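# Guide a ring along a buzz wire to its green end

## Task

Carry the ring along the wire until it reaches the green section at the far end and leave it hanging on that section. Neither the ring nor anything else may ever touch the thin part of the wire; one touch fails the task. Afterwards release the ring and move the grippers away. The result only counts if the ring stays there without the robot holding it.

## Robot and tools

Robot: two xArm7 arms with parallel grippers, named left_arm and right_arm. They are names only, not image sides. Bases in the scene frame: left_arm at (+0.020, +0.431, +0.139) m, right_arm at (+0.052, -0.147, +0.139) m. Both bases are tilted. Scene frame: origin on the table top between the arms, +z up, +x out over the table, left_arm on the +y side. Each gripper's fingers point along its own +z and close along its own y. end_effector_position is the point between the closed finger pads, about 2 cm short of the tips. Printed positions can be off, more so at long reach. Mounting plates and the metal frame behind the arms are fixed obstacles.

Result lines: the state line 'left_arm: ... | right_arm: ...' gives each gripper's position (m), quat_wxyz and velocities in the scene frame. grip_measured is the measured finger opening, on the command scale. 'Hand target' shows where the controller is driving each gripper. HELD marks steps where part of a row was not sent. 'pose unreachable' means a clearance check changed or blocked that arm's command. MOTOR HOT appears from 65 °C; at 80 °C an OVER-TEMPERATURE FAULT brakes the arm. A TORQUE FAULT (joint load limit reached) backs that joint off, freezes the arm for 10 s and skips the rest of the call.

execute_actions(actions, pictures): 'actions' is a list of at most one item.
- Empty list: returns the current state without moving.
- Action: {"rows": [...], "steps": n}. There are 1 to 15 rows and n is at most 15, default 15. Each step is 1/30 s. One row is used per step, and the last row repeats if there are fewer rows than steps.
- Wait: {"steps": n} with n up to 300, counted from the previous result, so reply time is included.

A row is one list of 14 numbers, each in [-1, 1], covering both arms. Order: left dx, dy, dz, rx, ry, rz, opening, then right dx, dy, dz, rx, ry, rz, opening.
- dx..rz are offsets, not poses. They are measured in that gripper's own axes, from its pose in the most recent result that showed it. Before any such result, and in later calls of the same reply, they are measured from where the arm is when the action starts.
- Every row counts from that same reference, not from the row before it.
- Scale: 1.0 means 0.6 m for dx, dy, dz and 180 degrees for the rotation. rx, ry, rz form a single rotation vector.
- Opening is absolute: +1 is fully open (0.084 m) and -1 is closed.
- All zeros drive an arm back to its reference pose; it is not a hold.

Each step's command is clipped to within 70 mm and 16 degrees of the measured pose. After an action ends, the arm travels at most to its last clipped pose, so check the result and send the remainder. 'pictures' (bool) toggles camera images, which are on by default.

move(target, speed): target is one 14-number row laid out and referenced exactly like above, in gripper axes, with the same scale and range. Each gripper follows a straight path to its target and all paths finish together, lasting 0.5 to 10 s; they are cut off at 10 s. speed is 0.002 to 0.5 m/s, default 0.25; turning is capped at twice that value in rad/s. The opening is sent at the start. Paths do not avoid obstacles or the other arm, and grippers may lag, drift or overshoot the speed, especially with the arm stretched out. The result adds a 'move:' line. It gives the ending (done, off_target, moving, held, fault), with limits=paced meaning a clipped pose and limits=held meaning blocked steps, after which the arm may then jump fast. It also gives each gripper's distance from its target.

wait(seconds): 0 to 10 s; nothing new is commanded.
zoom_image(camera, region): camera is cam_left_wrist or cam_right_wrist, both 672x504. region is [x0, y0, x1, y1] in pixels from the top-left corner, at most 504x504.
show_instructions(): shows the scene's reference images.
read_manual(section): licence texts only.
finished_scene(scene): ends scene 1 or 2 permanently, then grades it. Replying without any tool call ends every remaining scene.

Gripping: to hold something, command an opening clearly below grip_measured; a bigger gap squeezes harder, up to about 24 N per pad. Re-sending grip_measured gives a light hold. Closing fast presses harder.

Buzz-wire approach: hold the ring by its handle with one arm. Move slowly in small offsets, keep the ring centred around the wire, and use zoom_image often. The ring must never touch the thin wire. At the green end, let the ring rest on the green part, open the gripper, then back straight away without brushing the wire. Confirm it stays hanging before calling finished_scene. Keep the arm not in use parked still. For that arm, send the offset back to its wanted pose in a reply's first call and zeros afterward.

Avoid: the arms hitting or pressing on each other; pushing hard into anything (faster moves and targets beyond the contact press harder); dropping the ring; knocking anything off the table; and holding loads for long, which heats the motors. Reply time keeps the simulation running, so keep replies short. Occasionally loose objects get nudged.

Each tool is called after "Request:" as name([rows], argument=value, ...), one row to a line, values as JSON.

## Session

Request:
show_instructions()

Request:
execute_actions(actions=[])

Reference images for this scene: manual page 1, manual page 2, manual page 3, manual page 4, manual page 5.

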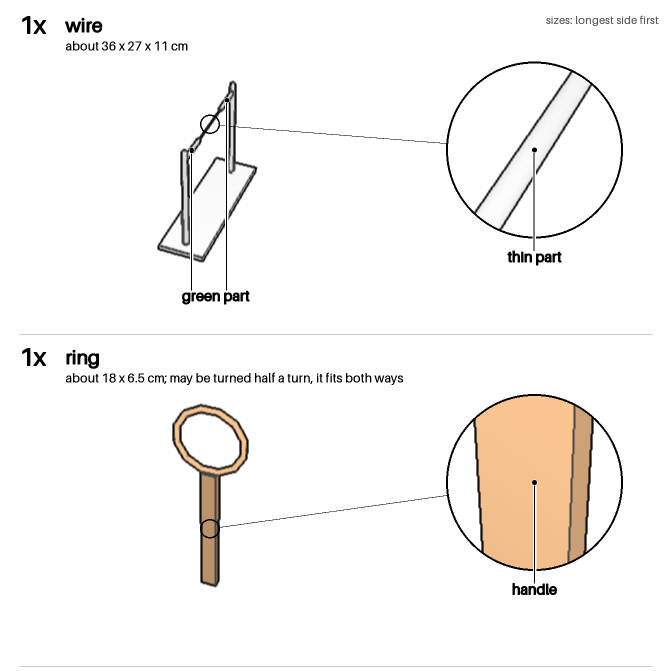

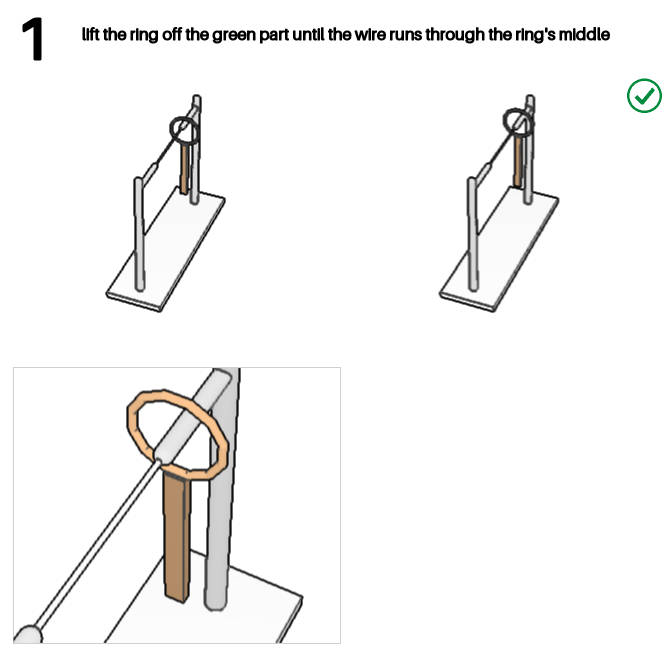

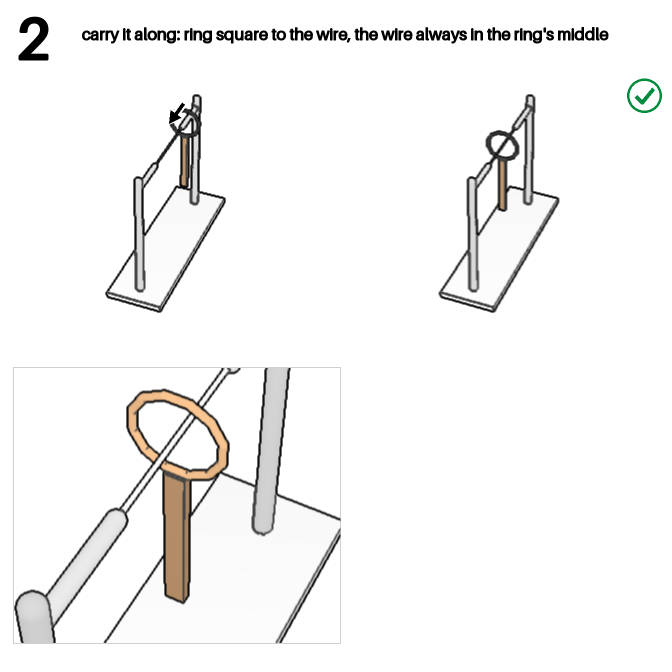

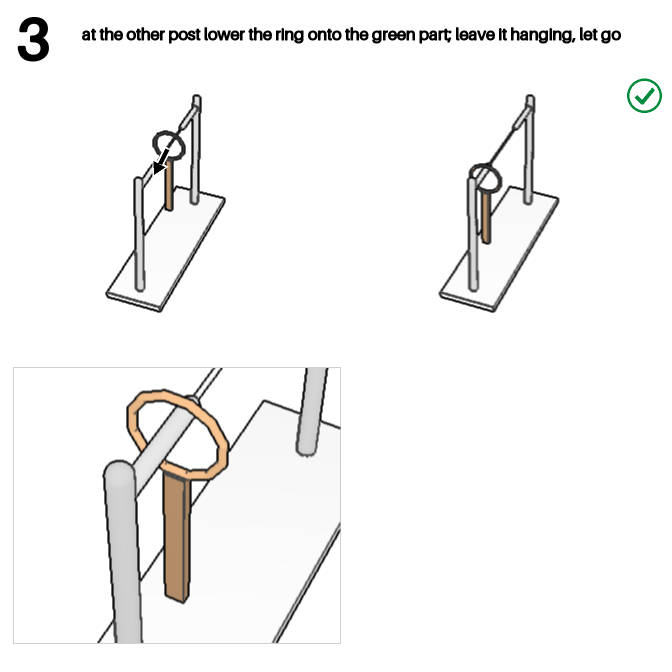

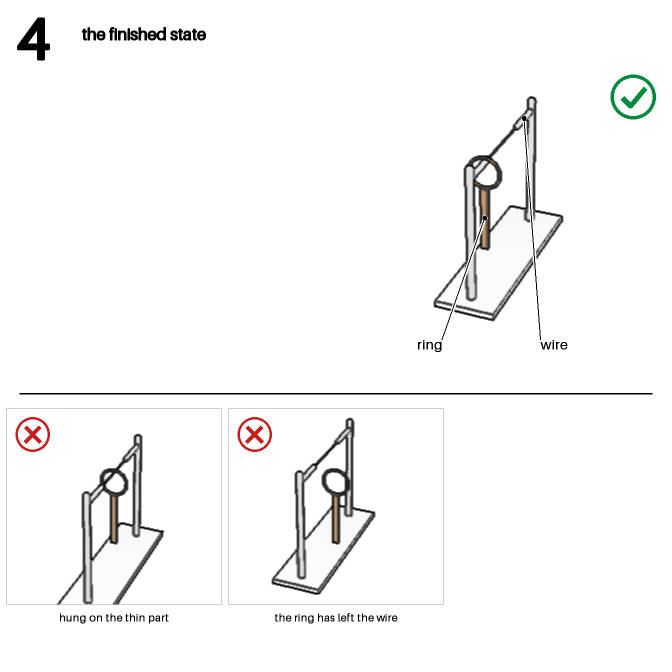

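Scene clock: 0.00 s of 4600.00 s.
left_arm: end_effector_position=(+0.6541, +0.0550, +0.2303) grip_measured=+1.00 end_effector_quat_wxyz=(+0.630, +0.728, +0.138, -0.233) end_effector_velocity=(-0.000, +0.000, -0.001) end_effector_angular_velocity=(+0.001, +0.001, -0.000) | right_arm: end_effector_position=(-0.0156, -0.6401, +0.1958) grip_measured=+1.00 end_effector_quat_wxyz=(+0.185, -0.363, +0.902, -0.143) end_effector_velocity=(-0.001, +0.000, +0.000) end_effector_angular_velocity=(+0.000, +0.002, -0.001)
Joint positions: left_arm=[-0.601  1.185 -0.083  2.074 -0.606  0.713 -0.248  0.084] | right_arm=[-1.986 -0.249 -0.739  0.851  0.998  1.76  -0.705  0.084]
Joint velocities: left_arm=[ 0.001  0.001  0.    -0.     0.    -0.    -0.     0.   ] | right_arm=[-0.     0.    -0.001  0.    -0.001 -0.001  0.     0.   ]
Hand target (left_arm): +0.654, +0.055, +0.230; +0.630, +0.728, +0.138, -0.233
Hand target (right_arm): -0.016, -0.640, +0.196; +0.185, -0.363, +0.902, -0.143
camera_calibration (this result's frames):
cam_left_wrist: T_world_to_cam=[[0.512022, -0.137708, 0.847862, -0.497674], [-0.844342, 0.100713, 0.526254, 0.489713], [-0.15786, -0.985339, -0.0647051, 0.302158], [0, 0, 0, 1]] pos_world=[0.716004, 0.179875, 0.183797]
cam_right_wrist: T_world_to_cam=[[-0.596644, 0.702305, -0.388308, 0.549399], [0.673765, 0.70124, 0.233029, 0.477691], [0.435955, -0.122593, -0.89158, 0.234187], [0, 0, 0, 1]] pos_world=[-0.0961508, -0.692113, 0.310816]

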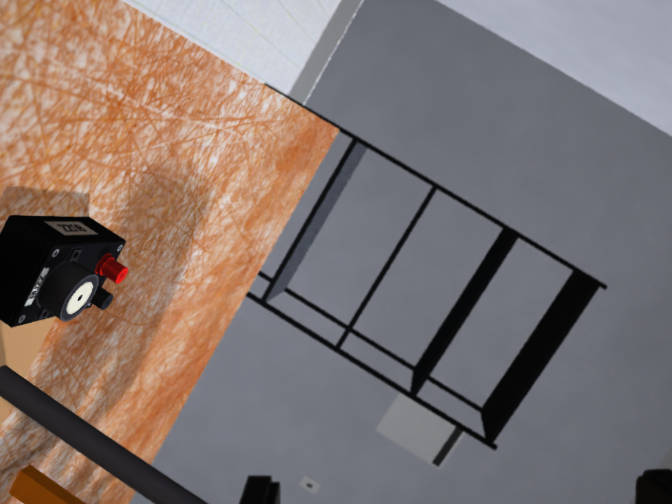

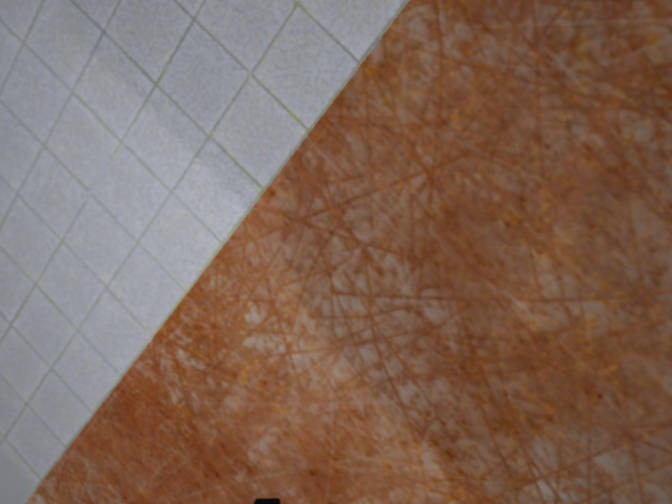

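Request:
move(target=[-0.3585,0.1863,-0.2445,0.1905,0.039,0,1, -0.6287,0.3967,-0.5068,-0.1426,-0.1625,-0.2983,0.0], speed=0.2)

Scene clock: 123.90 s of 4600.00 s.
left_arm: end_effector_position=(+0.5496, +0.2005, +0.4512) grip_measured=+1.00 end_effector_quat_wxyz=(+0.381, +0.893, +0.100, -0.219) end_effector_velocity=(+0.000, +0.000, -0.001) end_effector_angular_velocity=(+0.001, +0.001, +0.001) | right_arm: end_effector_position=(-0.0411, -0.1695, +0.4596) grip_measured=-0.01 end_effector_quat_wxyz=(-0.232, +0.777, -0.579, -0.078) end_effector_velocity=(+0.000, -0.000, -0.000) end_effector_angular_velocity=(-0.007, -0.006, -0.004)
Joint positions: left_arm=[-1.152  0.689  0.205  1.898 -0.072  1.269 -1.025  0.084] | right_arm=[-1.761 -0.359 -1.9    1.023 -0.318  1.665 -2.391  0.044]
Joint velocities: left_arm=[0.001 0.    0.    0.    0.    0.    0.    0.   ] | right_arm=[ 0.013 -0.011 -0.01   0.008 -0.003  0.012  0.006 -0.   ]
Hand target (left_arm): +0.550, +0.200, +0.451; +0.381, +0.893, +0.100, -0.219
Hand target (right_arm): -0.041, -0.169, +0.460; -0.232, +0.777, -0.579, -0.078
Off the commanded pose (left_arm): 0.001 m, 0 deg.
Off the commanded pose (right_arm): 0.001 m, 0 deg.
After step 90, 117.00 s passed at rest.
move: done
camera_calibration (this result's frames):
cam_left_wrist: T_world_to_cam=[[0.368977, -0.666755, 0.647529, -0.336369], [-0.875157, -0.0146329, 0.483617, 0.32987], [-0.312979, -0.745133, -0.588915, 0.716907], [0, 0, 0, 1]] pos_world=[0.637177, 0.314742, 0.480475]
cam_right_wrist: T_world_to_cam=[[-0.940283, -0.212451, -0.265954, 0.0806609], [-0.306957, 0.866909, 0.392741, 0.0177279], [0.14712, 0.450925, -0.880354, 0.618348], [0, 0, 0, 1]] pos_world=[-0.00968553, -0.27706, 0.558854]

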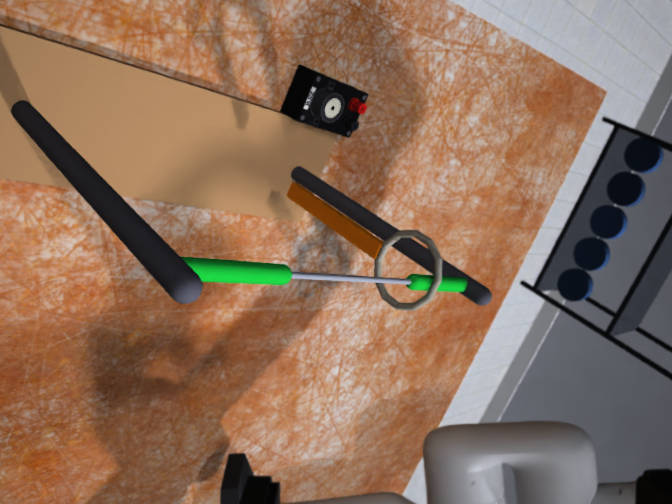

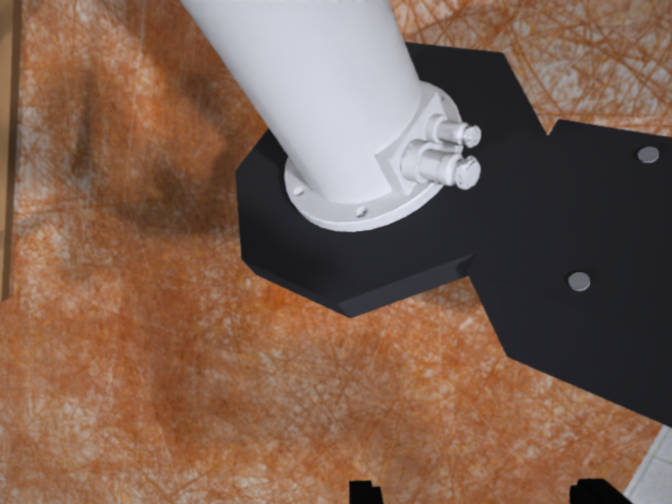

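Request:
move(target=[0,0,0,0,0,0,1, 0.11,-0.6147,0.3855,0.0378,0.318,-0.43,0.0], speed=0.25)

Scene clock: 153.40 s of 4600.00 s.
left_arm: end_effector_position=(+0.5496, +0.2005, +0.4512) grip_measured=+1.00 end_effector_quat_wxyz=(+0.381, +0.893, +0.100, -0.219) end_effector_velocity=(-0.001, -0.000, +0.001) end_effector_angular_velocity=(-0.001, -0.000, -0.001) | right_arm: end_effector_position=(+0.3598, -0.0405, +0.3306) grip_measured=-0.01 end_effector_quat_wxyz=(+0.013, +0.886, -0.028, +0.463) end_effector_velocity=(+0.001, +0.001, -0.001) end_effector_angular_velocity=(-0.002, +0.000, +0.002)
Joint positions: left_arm=[-1.152  0.689  0.205  1.898 -0.072  1.269 -1.025  0.084] | right_arm=[-2.338 -0.596 -2.215  0.676 -1.37   2.156 -4.066  0.044]
Joint velocities: left_arm=[-0.001 -0.    -0.    -0.    -0.001 -0.     0.    -0.   ] | right_arm=[-0.002  0.    -0.002 -0.001 -0.005 -0.003 -0.005  0.   ]
Hand target (left_arm): +0.550, +0.200, +0.451; +0.381, +0.893, +0.100, -0.219
Hand target (right_arm): +0.360, -0.041, +0.330; +0.014, +0.886, -0.027, +0.463
Off the commanded pose (left_arm): 0.000 m, 0 deg.
Off the commanded pose (right_arm): 0.000 m, 0 deg.
After step 90, 22.63 s passed at rest.
move: done
camera_calibration (this result's frames):
cam_left_wrist: T_world_to_cam=[[0.368976, -0.666755, 0.647529, -0.336369], [-0.875157, -0.0146327, 0.483617, 0.32987], [-0.312979, -0.745133, -0.588915, 0.716907], [0, 0, 0, 1]] pos_world=[0.637177, 0.314742, 0.480475]
cam_right_wrist: T_world_to_cam=[[-0.0678357, -0.997652, -0.00939901, 0.0202282], [-0.569203, 0.0464368, -0.820885, 0.541919], [0.819394, -0.0503353, -0.571017, 0.0232325], [0, 0, 0, 1]] pos_world=[0.290797, -0.00381489, 0.458309]

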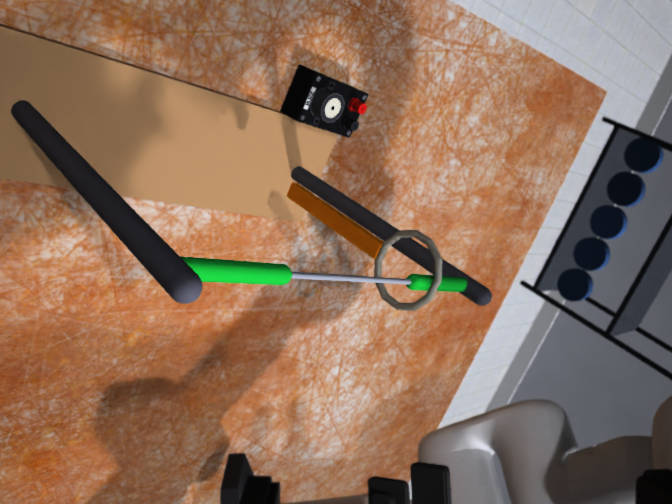

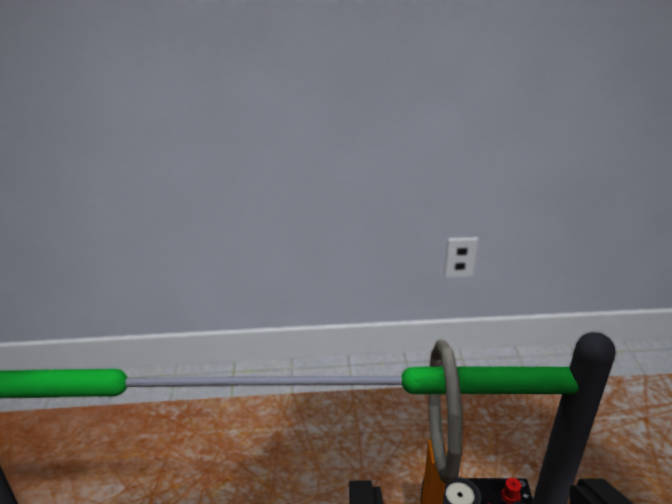

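Request:
move(target=[0,0,0,0,0,0,1, -0.1517,0.0317,0.2583,0,0,0,0.0], speed=0.12)

Scene clock: 176.20 s of 4600.00 s.
left_arm: end_effector_position=(+0.5496, +0.2005, +0.4512) grip_measured=+1.00 end_effector_quat_wxyz=(+0.381, +0.893, +0.100, -0.219) end_effector_velocity=(+0.001, +0.001, -0.001) end_effector_angular_velocity=(+0.001, -0.001, +0.001) | right_arm: end_effector_position=(+0.4336, -0.0643, +0.1676) grip_measured=-0.01 end_effector_quat_wxyz=(+0.013, +0.886, -0.027, +0.463) end_effector_velocity=(+0.000, -0.000, -0.001) end_effector_angular_velocity=(-0.002, -0.001, +0.000)
Joint positions: left_arm=[-1.152  0.689  0.205  1.898 -0.072  1.269 -1.025  0.084] | right_arm=[-2.677 -0.498 -2.471  0.391 -1.824  1.931 -3.969  0.044]
Joint velocities: left_arm=[ 0.001 -0.     0.    -0.     0.002 -0.     0.001 -0.   ] | right_arm=[-0.001 -0.001 -0.003 -0.001 -0.004  0.001 -0.    -0.   ]
Hand target (left_arm): +0.550, +0.200, +0.451; +0.381, +0.893, +0.100, -0.219
Hand target (right_arm): +0.434, -0.064, +0.167; +0.013, +0.886, -0.027, +0.463
Off the commanded pose (left_arm): 0.000 m, 0 deg.
Off the commanded pose (right_arm): 0.001 m, 0 deg.
After step 90, 17.87 s passed at rest.
move: done
camera_calibration (this result's frames):
cam_left_wrist: T_world_to_cam=[[0.368976, -0.666755, 0.647529, -0.336369], [-0.875157, -0.0146326, 0.483617, 0.32987], [-0.312979, -0.745133, -0.588915, 0.716907], [0, 0, 0, 1]] pos_world=[0.637177, 0.314742, 0.480475]
cam_right_wrist: T_world_to_cam=[[-0.0673839, -0.997683, -0.00933023, -0.000194338], [-0.568789, 0.0460959, -0.821191, 0.451126], [0.819719, -0.0500281, -0.570577, -0.13169], [0, 0, 0, 1]] pos_world=[0.364531, -0.0275771, 0.29532]

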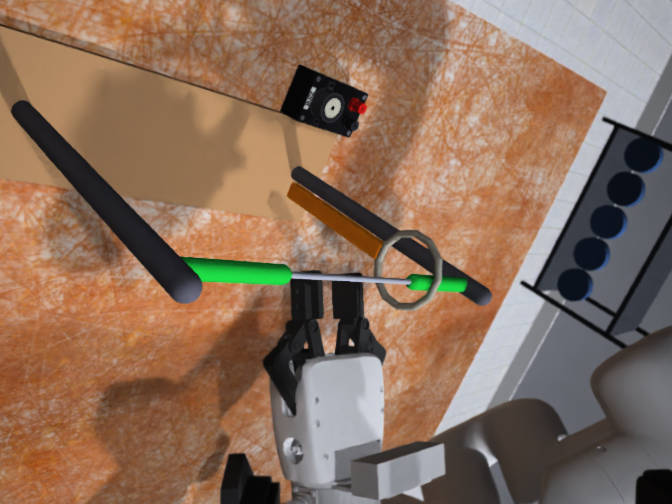

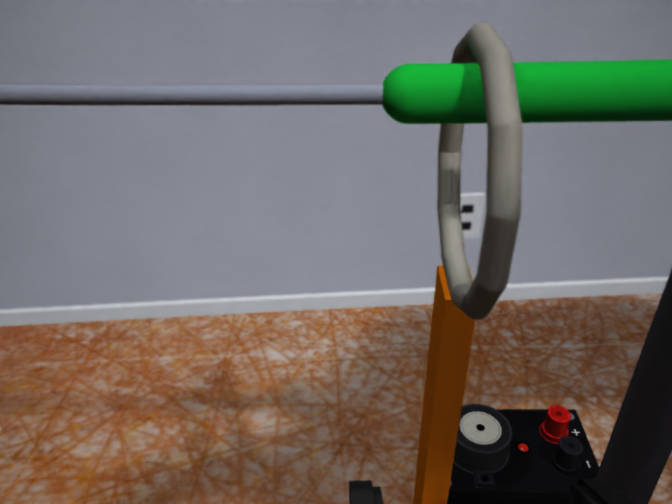

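Request:
zoom_image(camera="cam_right_wrist", region=[0, 0, 504, 200])

Region (0, 0, 504, 200) of cam_right_wrist's 672x504 image, scaled by 1.000; it fills the top 200 rows of this view, and the rest is white.

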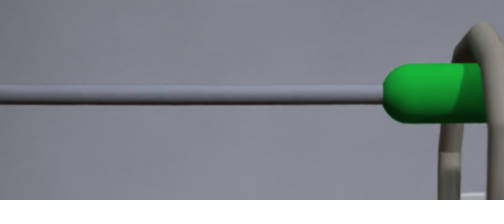

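Request:
move(target=[0,0,0,0,0,0,1, -0.0078,0,0.128,0,0,0,0.0], speed=0.05)

Scene clock: 187.13 s of 4600.00 s.
left_arm: end_effector_position=(+0.5496, +0.2005, +0.4512) grip_measured=+1.00 end_effector_quat_wxyz=(+0.381, +0.893, +0.100, -0.219) end_effector_velocity=(+0.000, +0.001, +0.001) end_effector_angular_velocity=(-0.001, -0.001, +0.000) | right_arm: end_effector_position=(+0.4937, -0.0680, +0.1201) grip_measured=-0.01 end_effector_quat_wxyz=(+0.013, +0.886, -0.027, +0.463) end_effector_velocity=(-0.001, -0.000, -0.001) end_effector_angular_velocity=(-0.002, +0.001, +0.004)
Joint positions: left_arm=[-1.152  0.689  0.205  1.898 -0.072  1.269 -1.025  0.084] | right_arm=[-2.807 -0.454 -2.631  0.431 -2.109  1.808 -4.041  0.044]
Joint velocities: left_arm=[-0.    -0.001  0.    -0.     0.     0.     0.    -0.   ] | right_arm=[-0.002 -0.    -0.001 -0.003 -0.004 -0.002 -0.002  0.   ]
Hand target (left_arm): +0.550, +0.200, +0.451; +0.381, +0.893, +0.100, -0.219
Hand target (right_arm): +0.494, -0.068, +0.120; +0.013, +0.886, -0.027, +0.463
Off the commanded pose (left_arm): 0.000 m, 0 deg.
Off the commanded pose (right_arm): 0.000 m, 0 deg.
After step 90, 6.07 s passed at rest.
move: done
camera_calibration (this result's frames):
cam_left_wrist: T_world_to_cam=[[0.368977, -0.666755, 0.647529, -0.336369], [-0.875157, -0.0146326, 0.483617, 0.32987], [-0.312979, -0.745133, -0.588915, 0.716907], [0, 0, 0, 1]] pos_world=[0.637177, 0.314742, 0.480475]
cam_right_wrist: T_world_to_cam=[[-0.0669721, -0.997713, -0.00918697, -0.00049757], [-0.568472, 0.0457228, -0.821431, 0.446343], [0.819972, -0.0497904, -0.570234, -0.208468], [0, 0, 0, 1]] pos_world=[0.424638, -0.0312842, 0.24776]

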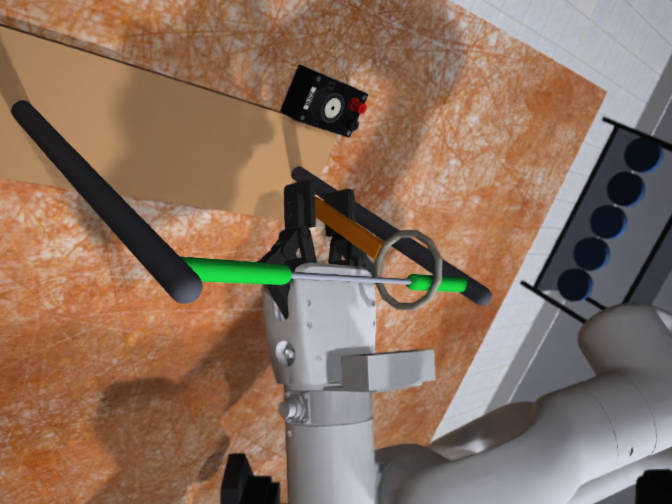

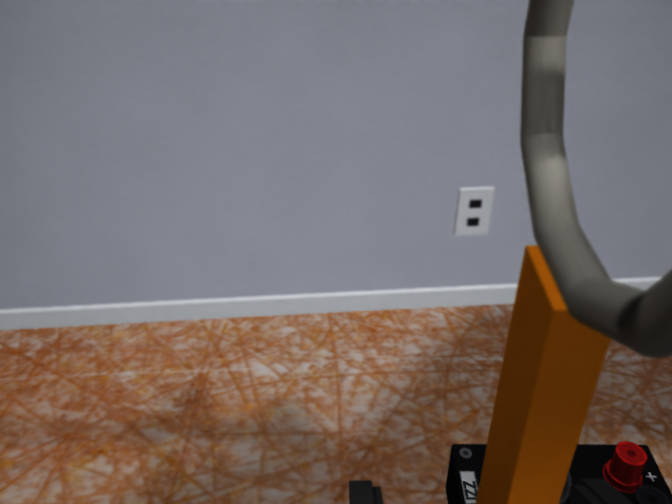

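Request:
execute_actions([
  {"rows": [[0,0,0,0,0,0,1, 0,0,0,0,0,0,-0.2],[0,0,0,0,0,0,1, 0,0,0,0,0,0,-0.3],[0,0,0,0,0,0,1, 0,0,0,0,0,0,-0.4],[0,0,0,0,0,0,1, 0,0,0,0,0,0,-0.5],[0,0,0,0,0,0,1, 0,0,0,0,0,0,-0.55],[0,0,0,0,0,0,1, 0,0,0,0,0,0,-0.6],[0,0,0,0,0,0,1, 0,0,0,0,0,0,-0.65],[0,0,0,0,0,0,1, 0,0,0,0,0,0,-0.7],[0,0,0,0,0,0,1, 0,0,0,0,0,0,-0.75],[0,0,0,0,0,0,1, 0,0,0,0,0,0,-0.8],[0,0,0,0,0,0,1, 0,0,0,0,0,0,-0.85],[0,0,0,0,0,0,1, 0,0,0,0,0,0,-0.9],[0,0,0,0,0,0,1, 0,0,0,0,0,0,-0.95],[0,0,0,0,0,0,1, 0,0,0,0,0,0,-1]], "steps": 15},
], pictures=false)

Request:
move(target=[0,0,0,0,0,0,1, 0.028,0,-0.0195,0,0,0,-1], speed=0.02)

Scene clock: 196.33 s of 4600.00 s.
left_arm: end_effector_position=(+0.5496, +0.2005, +0.4512) grip_measured=+1.00 end_effector_quat_wxyz=(+0.381, +0.893, +0.100, -0.219) end_effector_velocity=(-0.000, -0.000, -0.000) end_effector_angular_velocity=(+0.000, +0.001, -0.000) | right_arm: end_effector_position=(+0.4937, -0.0680, +0.1201) grip_measured=-0.82 end_effector_quat_wxyz=(+0.013, +0.886, -0.027, +0.463) end_effector_velocity=(+0.000, +0.001, +0.001) end_effector_angular_velocity=(+0.001, -0.002, -0.000)
Joint positions: left_arm=[-1.152  0.689  0.205  1.898 -0.072  1.269 -1.025  0.084] | right_arm=[-2.807 -0.454 -2.631  0.431 -2.109  1.808 -4.041  0.008]
Joint velocities: left_arm=[ 0.001  0.001 -0.     0.    -0.001  0.     0.     0.   ] | right_arm=[ 0.002 -0.     0.001  0.001  0.001  0.001 -0.     0.   ]
Hand target (left_arm): +0.550, +0.200, +0.451; +0.381, +0.893, +0.100, -0.219
Hand target (right_arm): +0.494, -0.068, +0.120; +0.013, +0.886, -0.027, +0.463
Off the commanded pose (left_arm): 0.000 m, 0 deg.
Off the commanded pose (right_arm): 0.000 m, 0 deg.
Steps of this call (steps 1 to 90: nothing new was sent; then 5.70 s passed at rest; steps 91 to 105: all 15 steps of this action). Readings (end_effector_position):
91: left_arm (+0.5496, +0.2005, +0.4512) | right_arm (+0.4939, -0.0680, +0.1200)
92: left_arm (+0.5496, +0.2005, +0.4512) | right_arm (+0.4939, -0.0680, +0.1200)
94: left_arm (+0.5496, +0.2005, +0.4512) | right_arm (+0.4938, -0.0680, +0.1200)
98: left_arm (+0.5496, +0.2005, +0.4512) | right_arm (+0.4938, -0.0680, +0.1201)
105: the state above

Scene clock: 197.83 s of 4600.00 s.
left_arm: end_effector_position=(+0.5496, +0.2005, +0.4512) grip_measured=+1.00 end_effector_quat_wxyz=(+0.381, +0.893, +0.100, -0.219) end_effector_velocity=(+0.001, +0.000, -0.001) end_effector_angular_velocity=(+0.001, -0.000, +0.000) | right_arm: end_effector_position=(+0.4937, -0.0679, +0.1405) grip_measured=-0.82 end_effector_quat_wxyz=(+0.013, +0.886, -0.027, +0.463) end_effector_velocity=(-0.001, -0.001, -0.001) end_effector_angular_velocity=(-0.004, +0.003, +0.002)
Joint positions: left_arm=[-1.152  0.689  0.205  1.898 -0.072  1.269 -1.025  0.084] | right_arm=[-2.789 -0.415 -2.584  0.432 -2.046  1.796 -4.069  0.008]
Joint velocities: left_arm=[ 0.001 -0.    -0.     0.     0.001  0.     0.001  0.   ] | right_arm=[ 0.001  0.002  0.    -0.002  0.005 -0.001 -0.002  0.   ]
Hand target (left_arm): +0.550, +0.200, +0.451; +0.381, +0.893, +0.100, -0.219
Hand target (right_arm): +0.494, -0.068, +0.141; +0.013, +0.886, -0.027, +0.463
Off the commanded pose (left_arm): 0.000 m, 0 deg.
Off the commanded pose (right_arm): 0.000 m, 0 deg.
move: done
camera_calibration (this result's frames):
cam_left_wrist: T_world_to_cam=[[0.368977, -0.666755, 0.647529, -0.336369], [-0.875157, -0.0146328, 0.483617, 0.329869], [-0.312979, -0.745133, -0.588915, 0.716907], [0, 0, 0, 1]] pos_world=[0.637177, 0.314742, 0.480475]
cam_right_wrist: T_world_to_cam=[[-0.0669701, -0.997713, -0.00918743, -0.000282116], [-0.568407, 0.0457181, -0.821476, 0.463065], [0.820017, -0.0497922, -0.570169, -0.196859], [0, 0, 0, 1]] pos_world=[0.424618, -0.031254, 0.268152]

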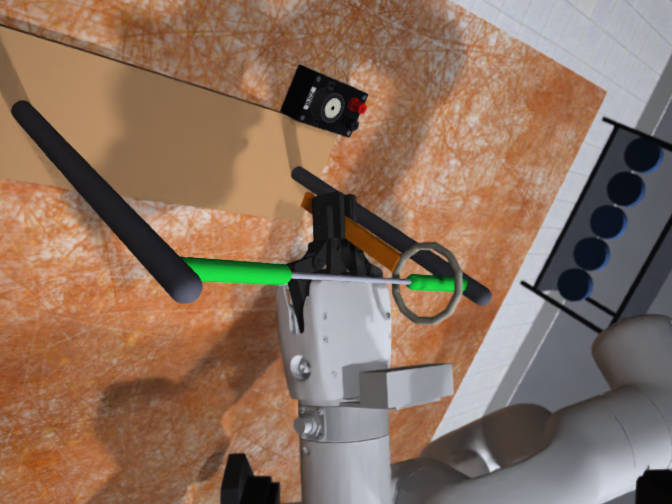

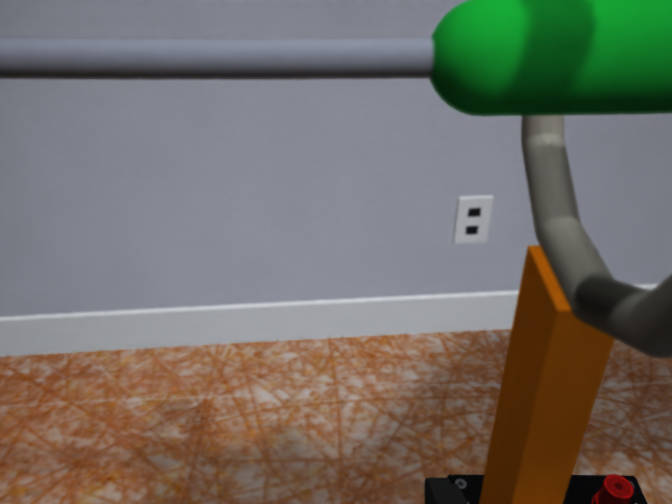

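Request:
move(target=[0,0,0,0,0,0,1, 0,-0.085,0,0,0,0,-1], speed=0.03)

Scene clock: 202.20 s of 4600.00 s.
left_arm: end_effector_position=(+0.5496, +0.2005, +0.4512) grip_measured=+1.00 end_effector_quat_wxyz=(+0.381, +0.893, +0.100, -0.219) end_effector_velocity=(-0.000, -0.000, -0.001) end_effector_angular_velocity=(+0.000, +0.002, -0.000) | right_arm: end_effector_position=(+0.4968, -0.0171, +0.1404) grip_measured=-0.82 end_effector_quat_wxyz=(+0.013, +0.886, -0.027, +0.463) end_effector_velocity=(+0.001, +0.001, +0.000) end_effector_angular_velocity=(+0.001, -0.001, -0.002)
Joint positions: left_arm=[-1.152  0.689  0.205  1.898 -0.072  1.269 -1.025  0.084] | right_arm=[-2.723 -0.621 -2.617  0.588 -2.065  1.884 -4.073  0.008]
Joint velocities: left_arm=[ 0.001  0.001 -0.     0.    -0.001 -0.    -0.    -0.   ] | right_arm=[ 0.002 -0.003 -0.002  0.005 -0.001  0.002  0.    -0.   ]
Hand target (left_arm): +0.550, +0.200, +0.451; +0.381, +0.893, +0.100, -0.219
Hand target (right_arm): +0.497, -0.017, +0.140; +0.013, +0.886, -0.027, +0.463
Off the commanded pose (left_arm): 0.000 m, 0 deg.
Off the commanded pose (right_arm): 0.000 m, 0 deg.
move: done
camera_calibration (this result's frames):
cam_left_wrist: T_world_to_cam=[[0.368977, -0.666755, 0.647529, -0.336369], [-0.875157, -0.014633, 0.483617, 0.32987], [-0.312979, -0.745133, -0.588915, 0.716907], [0, 0, 0, 1]] pos_world=[0.637177, 0.314742, 0.480475]
cam_right_wrist: T_world_to_cam=[[-0.0671079, -0.997702, -0.00934961, 0.0506994], [-0.568476, 0.0459347, -0.821417, 0.462472], [0.819959, -0.0498086, -0.570252, -0.19687], [0, 0, 0, 1]] pos_world=[0.427732, 0.0195335, 0.268091]

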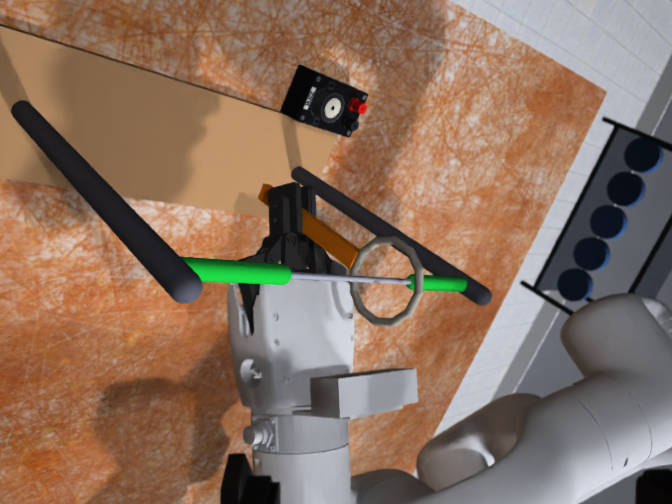

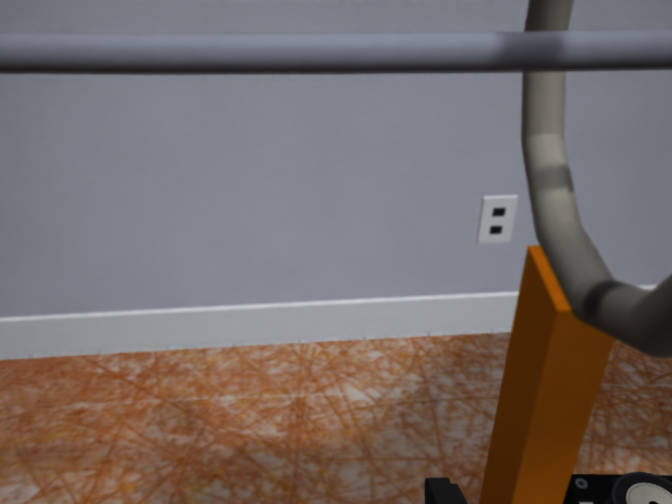

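Request:
move(target=[0,0,0,0,0,0,1, 0.001,-0.1,0,0,0,0,-1], speed=0.03)

Scene clock: 210.00 s of 4600.00 s.
left_arm: end_effector_position=(+0.5496, +0.2005, +0.4512) grip_measured=+1.00 end_effector_quat_wxyz=(+0.381, +0.893, +0.100, -0.219) end_effector_velocity=(+0.000, -0.000, -0.001) end_effector_angular_velocity=(+0.001, +0.001, +0.000) | right_arm: end_effector_position=(+0.5008, +0.0426, +0.1408) grip_measured=-0.82 end_effector_quat_wxyz=(+0.013, +0.886, -0.027, +0.463) end_effector_velocity=(+0.001, +0.000, -0.001) end_effector_angular_velocity=(-0.002, -0.001, -0.002)
Joint positions: left_arm=[-1.152  0.689  0.205  1.898 -0.072  1.269 -1.025  0.084] | right_arm=[-2.65  -0.823 -2.653  0.784 -2.093  1.934 -4.098  0.008]
Joint velocities: left_arm=[ 0.001  0.001 -0.     0.     0.    -0.    -0.    -0.   ] | right_arm=[ 0.    -0.002 -0.002  0.003 -0.002  0.001 -0.001 -0.   ]
Hand target (left_arm): +0.550, +0.200, +0.451; +0.381, +0.893, +0.100, -0.219
Hand target (right_arm): +0.501, +0.043, +0.141; +0.013, +0.886, -0.027, +0.463
Off the commanded pose (left_arm): 0.000 m, 0 deg.
Off the commanded pose (right_arm): 0.000 m, 0 deg.
After step 90, 2.50 s passed at rest.
move: done
camera_calibration (this result's frames):
cam_left_wrist: T_world_to_cam=[[0.368977, -0.666755, 0.647529, -0.336369], [-0.875157, -0.0146329, 0.483617, 0.32987], [-0.312979, -0.745133, -0.588914, 0.716907], [0, 0, 0, 1]] pos_world=[0.637177, 0.314742, 0.480475]
cam_right_wrist: T_world_to_cam=[[-0.0672073, -0.997694, -0.00946921, 0.110663], [-0.568507, 0.046092, -0.821386, 0.462348], [0.819929, -0.0498198, -0.570294, -0.196908], [0, 0, 0, 1]] pos_world=[0.431736, 0.0792874, 0.268518]

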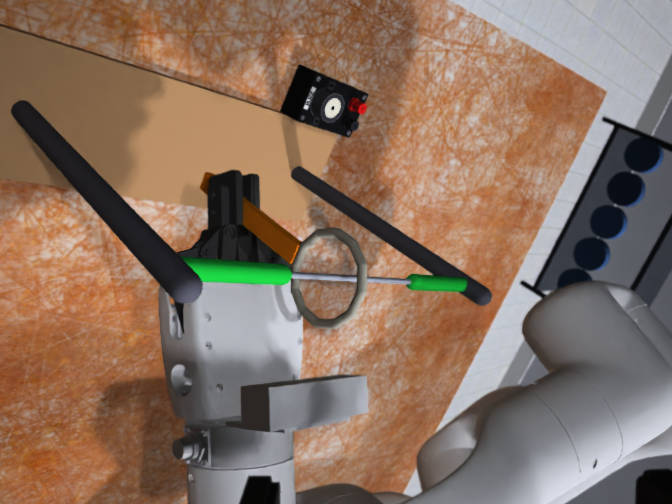

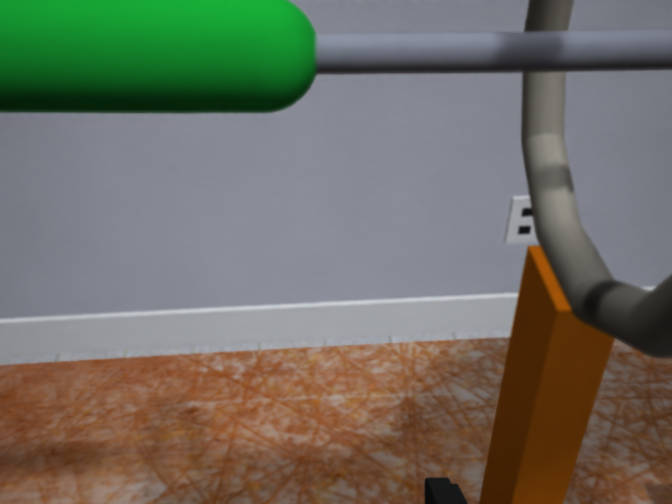

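Request:
move(target=[0,0,0,0,0,0,1, 0.001,-0.104,0,0,0,0,-1], speed=0.03)

Scene clock: 219.10 s of 4600.00 s.
left_arm: end_effector_position=(+0.5496, +0.2005, +0.4512) grip_measured=+1.00 end_effector_quat_wxyz=(+0.381, +0.893, +0.100, -0.219) end_effector_velocity=(+0.000, +0.000, -0.001) end_effector_angular_velocity=(-0.000, +0.001, +0.000) | right_arm: end_effector_position=(+0.5050, +0.1048, +0.1413) grip_measured=-0.82 end_effector_quat_wxyz=(+0.013, +0.886, -0.027, +0.463) end_effector_velocity=(+0.000, +0.000, -0.000) end_effector_angular_velocity=(-0.001, +0.001, -0.001)
Joint positions: left_arm=[-1.152  0.689  0.205  1.898 -0.072  1.269 -1.025  0.084] | right_arm=[-2.578 -1.009 -2.683  1.004 -2.127  1.947 -4.141  0.008]
Joint velocities: left_arm=[ 0.001  0.     0.    -0.    -0.001 -0.     0.     0.   ] | right_arm=[ 0.001 -0.002 -0.001  0.003  0.001  0.001 -0.001 -0.   ]
Hand target (left_arm): +0.550, +0.200, +0.451; +0.381, +0.893, +0.100, -0.219
Hand target (right_arm): +0.505, +0.105, +0.141; +0.013, +0.886, -0.027, +0.463
Off the commanded pose (left_arm): 0.000 m, 0 deg.
Off the commanded pose (right_arm): 0.000 m, 0 deg.
After step 90, 3.73 s passed at rest.
move: done
camera_calibration (this result's frames):
cam_left_wrist: T_world_to_cam=[[0.368977, -0.666755, 0.647529, -0.336369], [-0.875157, -0.0146327, 0.483617, 0.329869], [-0.312979, -0.745133, -0.588915, 0.716907], [0, 0, 0, 1]] pos_world=[0.637177, 0.314742, 0.480475]
cam_right_wrist: T_world_to_cam=[[-0.0672653, -0.997689, -0.00954434, 0.172999], [-0.568491, 0.046186, -0.821392, 0.462182], [0.819935, -0.0498253, -0.570284, -0.196974], [0, 0, 0, 1]] pos_world=[0.435889, 0.141438, 0.268953]

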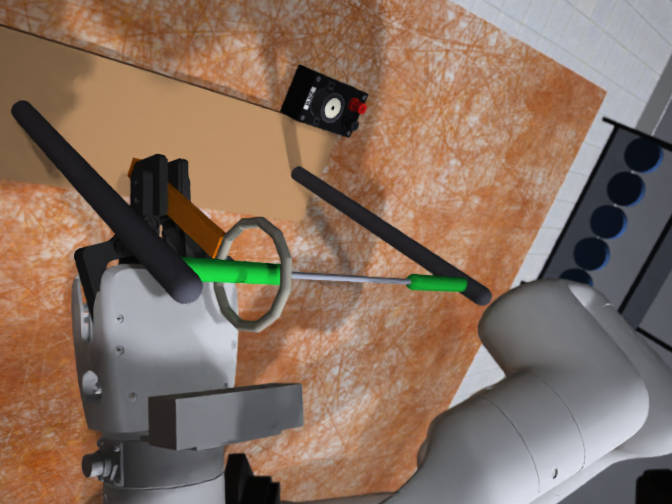

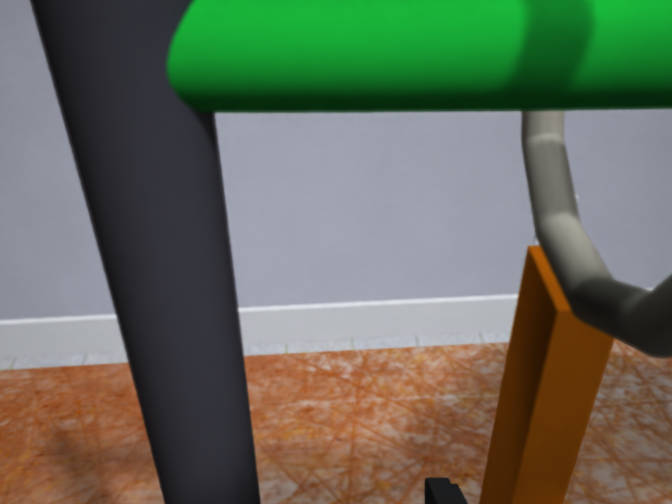

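Request:
move(target=[0,0,0,0,0,0,1, -0.026,-0.005,0.018,0,0,0,-1], speed=0.015)

Request:
move(target=[0,0,0,0,0,0,1, 0,0,0,0,0,0,-0.48], speed=0.015)

Scene clock: 226.97 s of 4600.00 s.
left_arm: end_effector_position=(+0.5496, +0.2005, +0.4512) grip_measured=+1.00 end_effector_quat_wxyz=(+0.381, +0.893, +0.100, -0.219) end_effector_velocity=(-0.000, -0.000, +0.001) end_effector_angular_velocity=(-0.001, +0.001, +0.000) | right_arm: end_effector_position=(+0.5083, +0.1079, +0.1279) grip_measured=-0.82 end_effector_quat_wxyz=(+0.011, +0.884, -0.031, +0.467) end_effector_velocity=(+0.009, +0.003, -0.002) end_effector_angular_velocity=(+0.004, +0.010, -0.029)
Joint positions: left_arm=[-1.152  0.689  0.205  1.898 -0.072  1.269 -1.025  0.084] | right_arm=[-2.55  -1.018 -2.742  1.021 -2.133  1.913 -4.109  0.008]
Joint velocities: left_arm=[-0.001 -0.001 -0.    -0.    -0.001 -0.    -0.001 -0.   ] | right_arm=[ 0.02  -0.008 -0.024  0.044  0.02  -0.018  0.01   0.   ]
Hand target (left_arm): +0.550, +0.200, +0.451; +0.381, +0.893, +0.100, -0.219
Hand target (right_arm): +0.505, +0.108, +0.122; +0.013, +0.886, -0.027, +0.463
Off the commanded pose (left_arm): 0.000 m, 0 deg.
Off the commanded pose (right_arm): 0.006 m, 1 deg.
After step 90, 2.70 s passed at rest.
move: off_target (right_arm)
camera_calibration (this result's frames):
cam_left_wrist: T_world_to_cam=[[0.368977, -0.666755, 0.647529, -0.336369], [-0.875157, -0.0146328, 0.483618, 0.329869], [-0.312979, -0.745133, -0.588915, 0.716907], [0, 0, 0, 1]] pos_world=[0.637177, 0.314742, 0.480475]
cam_right_wrist: T_world_to_cam=[[-0.0713484, -0.997323, -0.0159914, 0.179061], [-0.560879, 0.0533724, -0.826176, 0.448932], [0.824818, -0.0499771, -0.563186, -0.21051], [0, 0, 0, 1]] pos_world=[0.438205, 0.1441, 0.255204]

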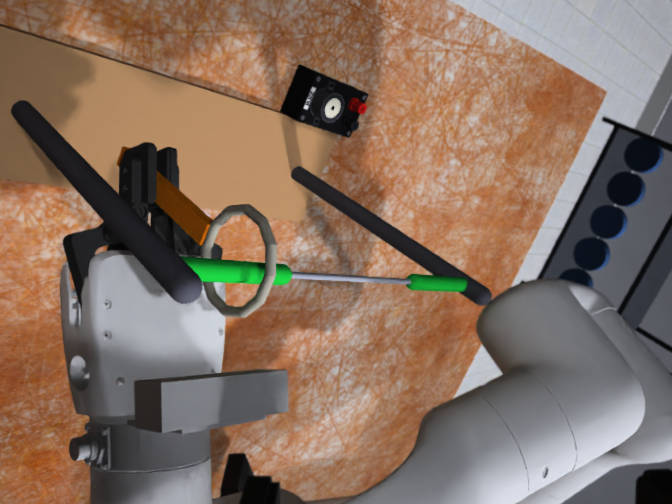

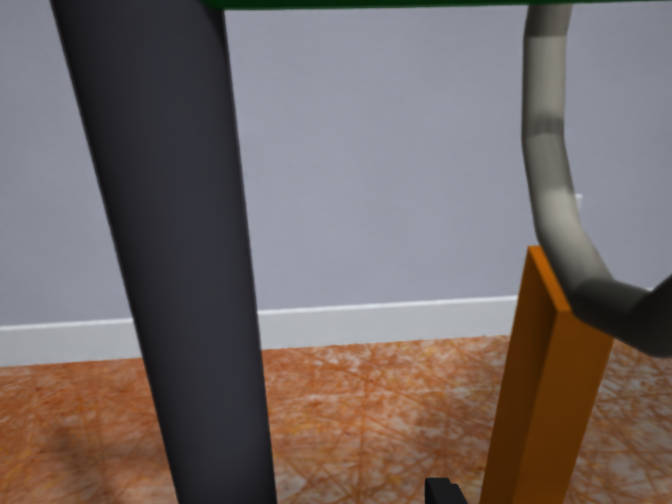

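Scene clock: 227.47 s of 4600.00 s.
left_arm: end_effector_position=(+0.5496, +0.2005, +0.4512) grip_measured=+1.00 end_effector_quat_wxyz=(+0.381, +0.893, +0.100, -0.219) end_effector_velocity=(-0.000, -0.001, -0.001) end_effector_angular_velocity=(+0.002, +0.000, -0.001) | right_arm: end_effector_position=(+0.5088, +0.1080, +0.1278) grip_measured=-0.50 end_effector_quat_wxyz=(+0.012, +0.884, -0.031, +0.467) end_effector_velocity=(+0.002, +0.001, +0.002) end_effector_angular_velocity=(+0.006, +0.000, -0.007)
Joint positions: left_arm=[-1.152  0.689  0.205  1.898 -0.072  1.269 -1.025  0.084] | right_arm=[-2.547 -1.018 -2.745  1.023 -2.131  1.91  -4.108  0.022]
Joint velocities: left_arm=[ 0.     0.002 -0.     0.     0.    -0.    -0.    -0.   ] | right_arm=[ 0.001 -0.001  0.003  0.01   0.001 -0.001  0.     0.   ]
Hand target (left_arm): +0.550, +0.200, +0.451; +0.381, +0.893, +0.100, -0.219
Hand target (right_arm): +0.508, +0.108, +0.128; +0.011, +0.884, -0.031, +0.467
Off the commanded pose (left_arm): 0.000 m, 0 deg.
Off the commanded pose (right_arm): 0.001 m, 0 deg.
move: done
camera_calibration (this result's frames):
cam_left_wrist: T_world_to_cam=[[0.368977, -0.666755, 0.647529, -0.336369], [-0.875157, -0.0146328, 0.483618, 0.329869], [-0.312979, -0.745133, -0.588915, 0.716907], [0, 0, 0, 1]] pos_world=[0.637177, 0.314742, 0.480475]
cam_right_wrist: T_world_to_cam=[[-0.0728538, -0.997216, -0.0159175, 0.179923], [-0.560896, 0.0541639, -0.826113, 0.448993], [0.824675, -0.0512574, -0.56328, -0.210816], [0, 0, 0, 1]] pos_world=[0.438801, 0.144297, 0.255034]

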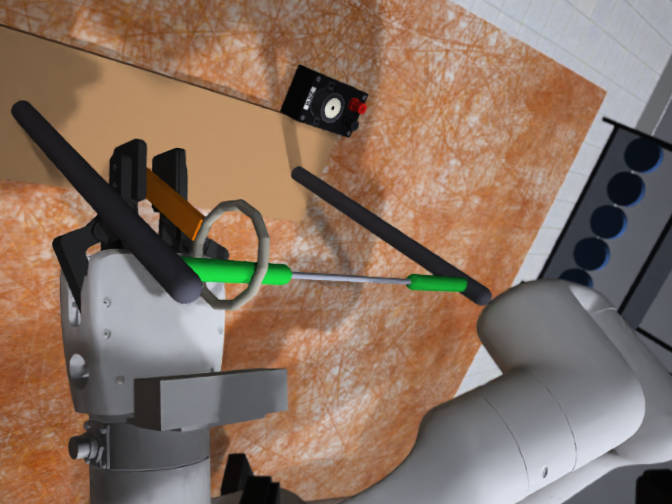

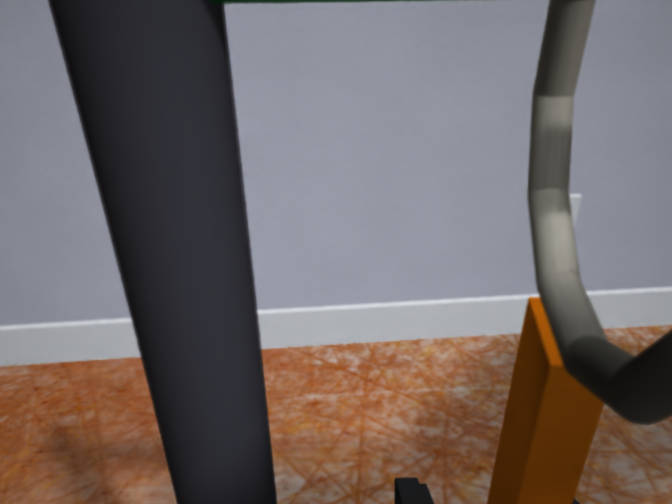

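Request:
move(target=[0,0,0,0,0,0,1, 0,0,-0.13,0,0,0,-0.48], speed=0.04)

Scene clock: 234.50 s of 4600.00 s.
left_arm: end_effector_position=(+0.5496, +0.2005, +0.4512) grip_measured=+1.00 end_effector_quat_wxyz=(+0.381, +0.893, +0.100, -0.219) end_effector_velocity=(-0.001, -0.001, +0.001) end_effector_angular_velocity=(-0.000, -0.002, -0.002) | right_arm: end_effector_position=(+0.4447, +0.1120, +0.1716) grip_measured=-0.50 end_effector_quat_wxyz=(+0.012, +0.884, -0.031, +0.467) end_effector_velocity=(+0.000, -0.001, -0.001) end_effector_angular_velocity=(-0.003, -0.000, -0.004)
Joint positions: left_arm=[-1.152  0.689  0.205  1.898 -0.072  1.269 -1.025  0.084] | right_arm=[-2.454 -1.07  -2.644  0.992 -1.986  2.05  -4.049  0.022]
Joint velocities: left_arm=[-0.003  0.001  0.     0.    -0.    -0.    -0.     0.   ] | right_arm=[-0.    -0.    -0.001  0.     0.003  0.004  0.001 -0.   ]
Hand target (left_arm): +0.550, +0.200, +0.451; +0.381, +0.893, +0.100, -0.219
Hand target (right_arm): +0.444, +0.112, +0.172; +0.012, +0.884, -0.031, +0.467
Off the commanded pose (left_arm): 0.000 m, 0 deg.
Off the commanded pose (right_arm): 0.000 m, 0 deg.
After step 90, 1.80 s passed at rest.
move: done
camera_calibration (this result's frames):
cam_left_wrist: T_world_to_cam=[[0.368977, -0.666755, 0.647529, -0.336369], [-0.875157, -0.0146328, 0.483618, 0.329869], [-0.312979, -0.745133, -0.588915, 0.716907], [0, 0, 0, 1]] pos_world=[0.637177, 0.314742, 0.480475]
cam_right_wrist: T_world_to_cam=[[-0.0731954, -0.99719, -0.0159791, 0.180119], [-0.561123, 0.0544224, -0.825941, 0.449038], [0.82449, -0.0514889, -0.563529, -0.132861], [0, 0, 0, 1]] pos_world=[0.374692, 0.148334, 0.298886]

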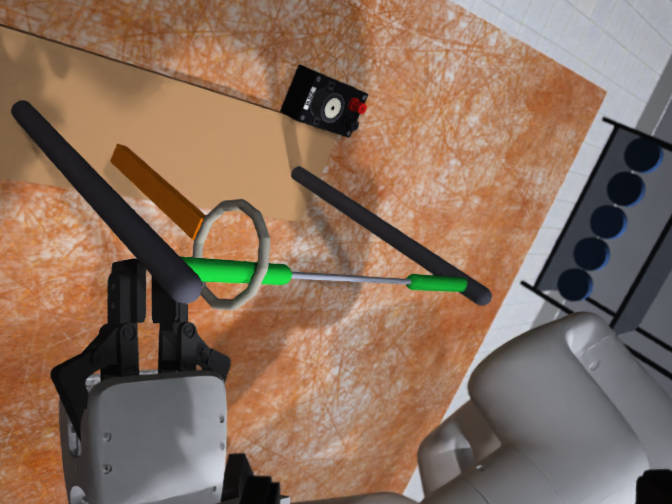

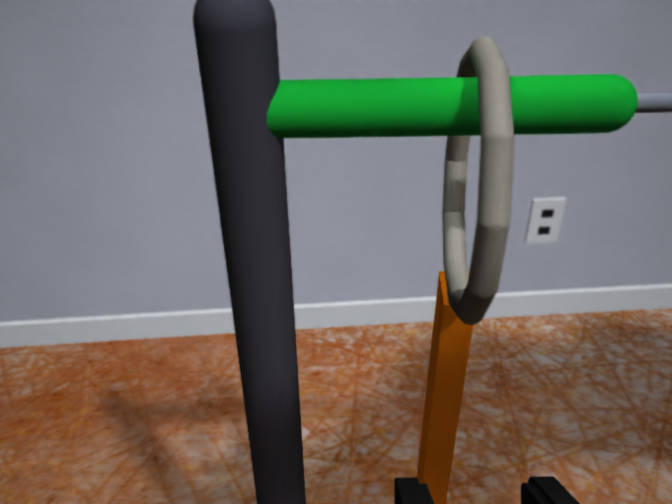

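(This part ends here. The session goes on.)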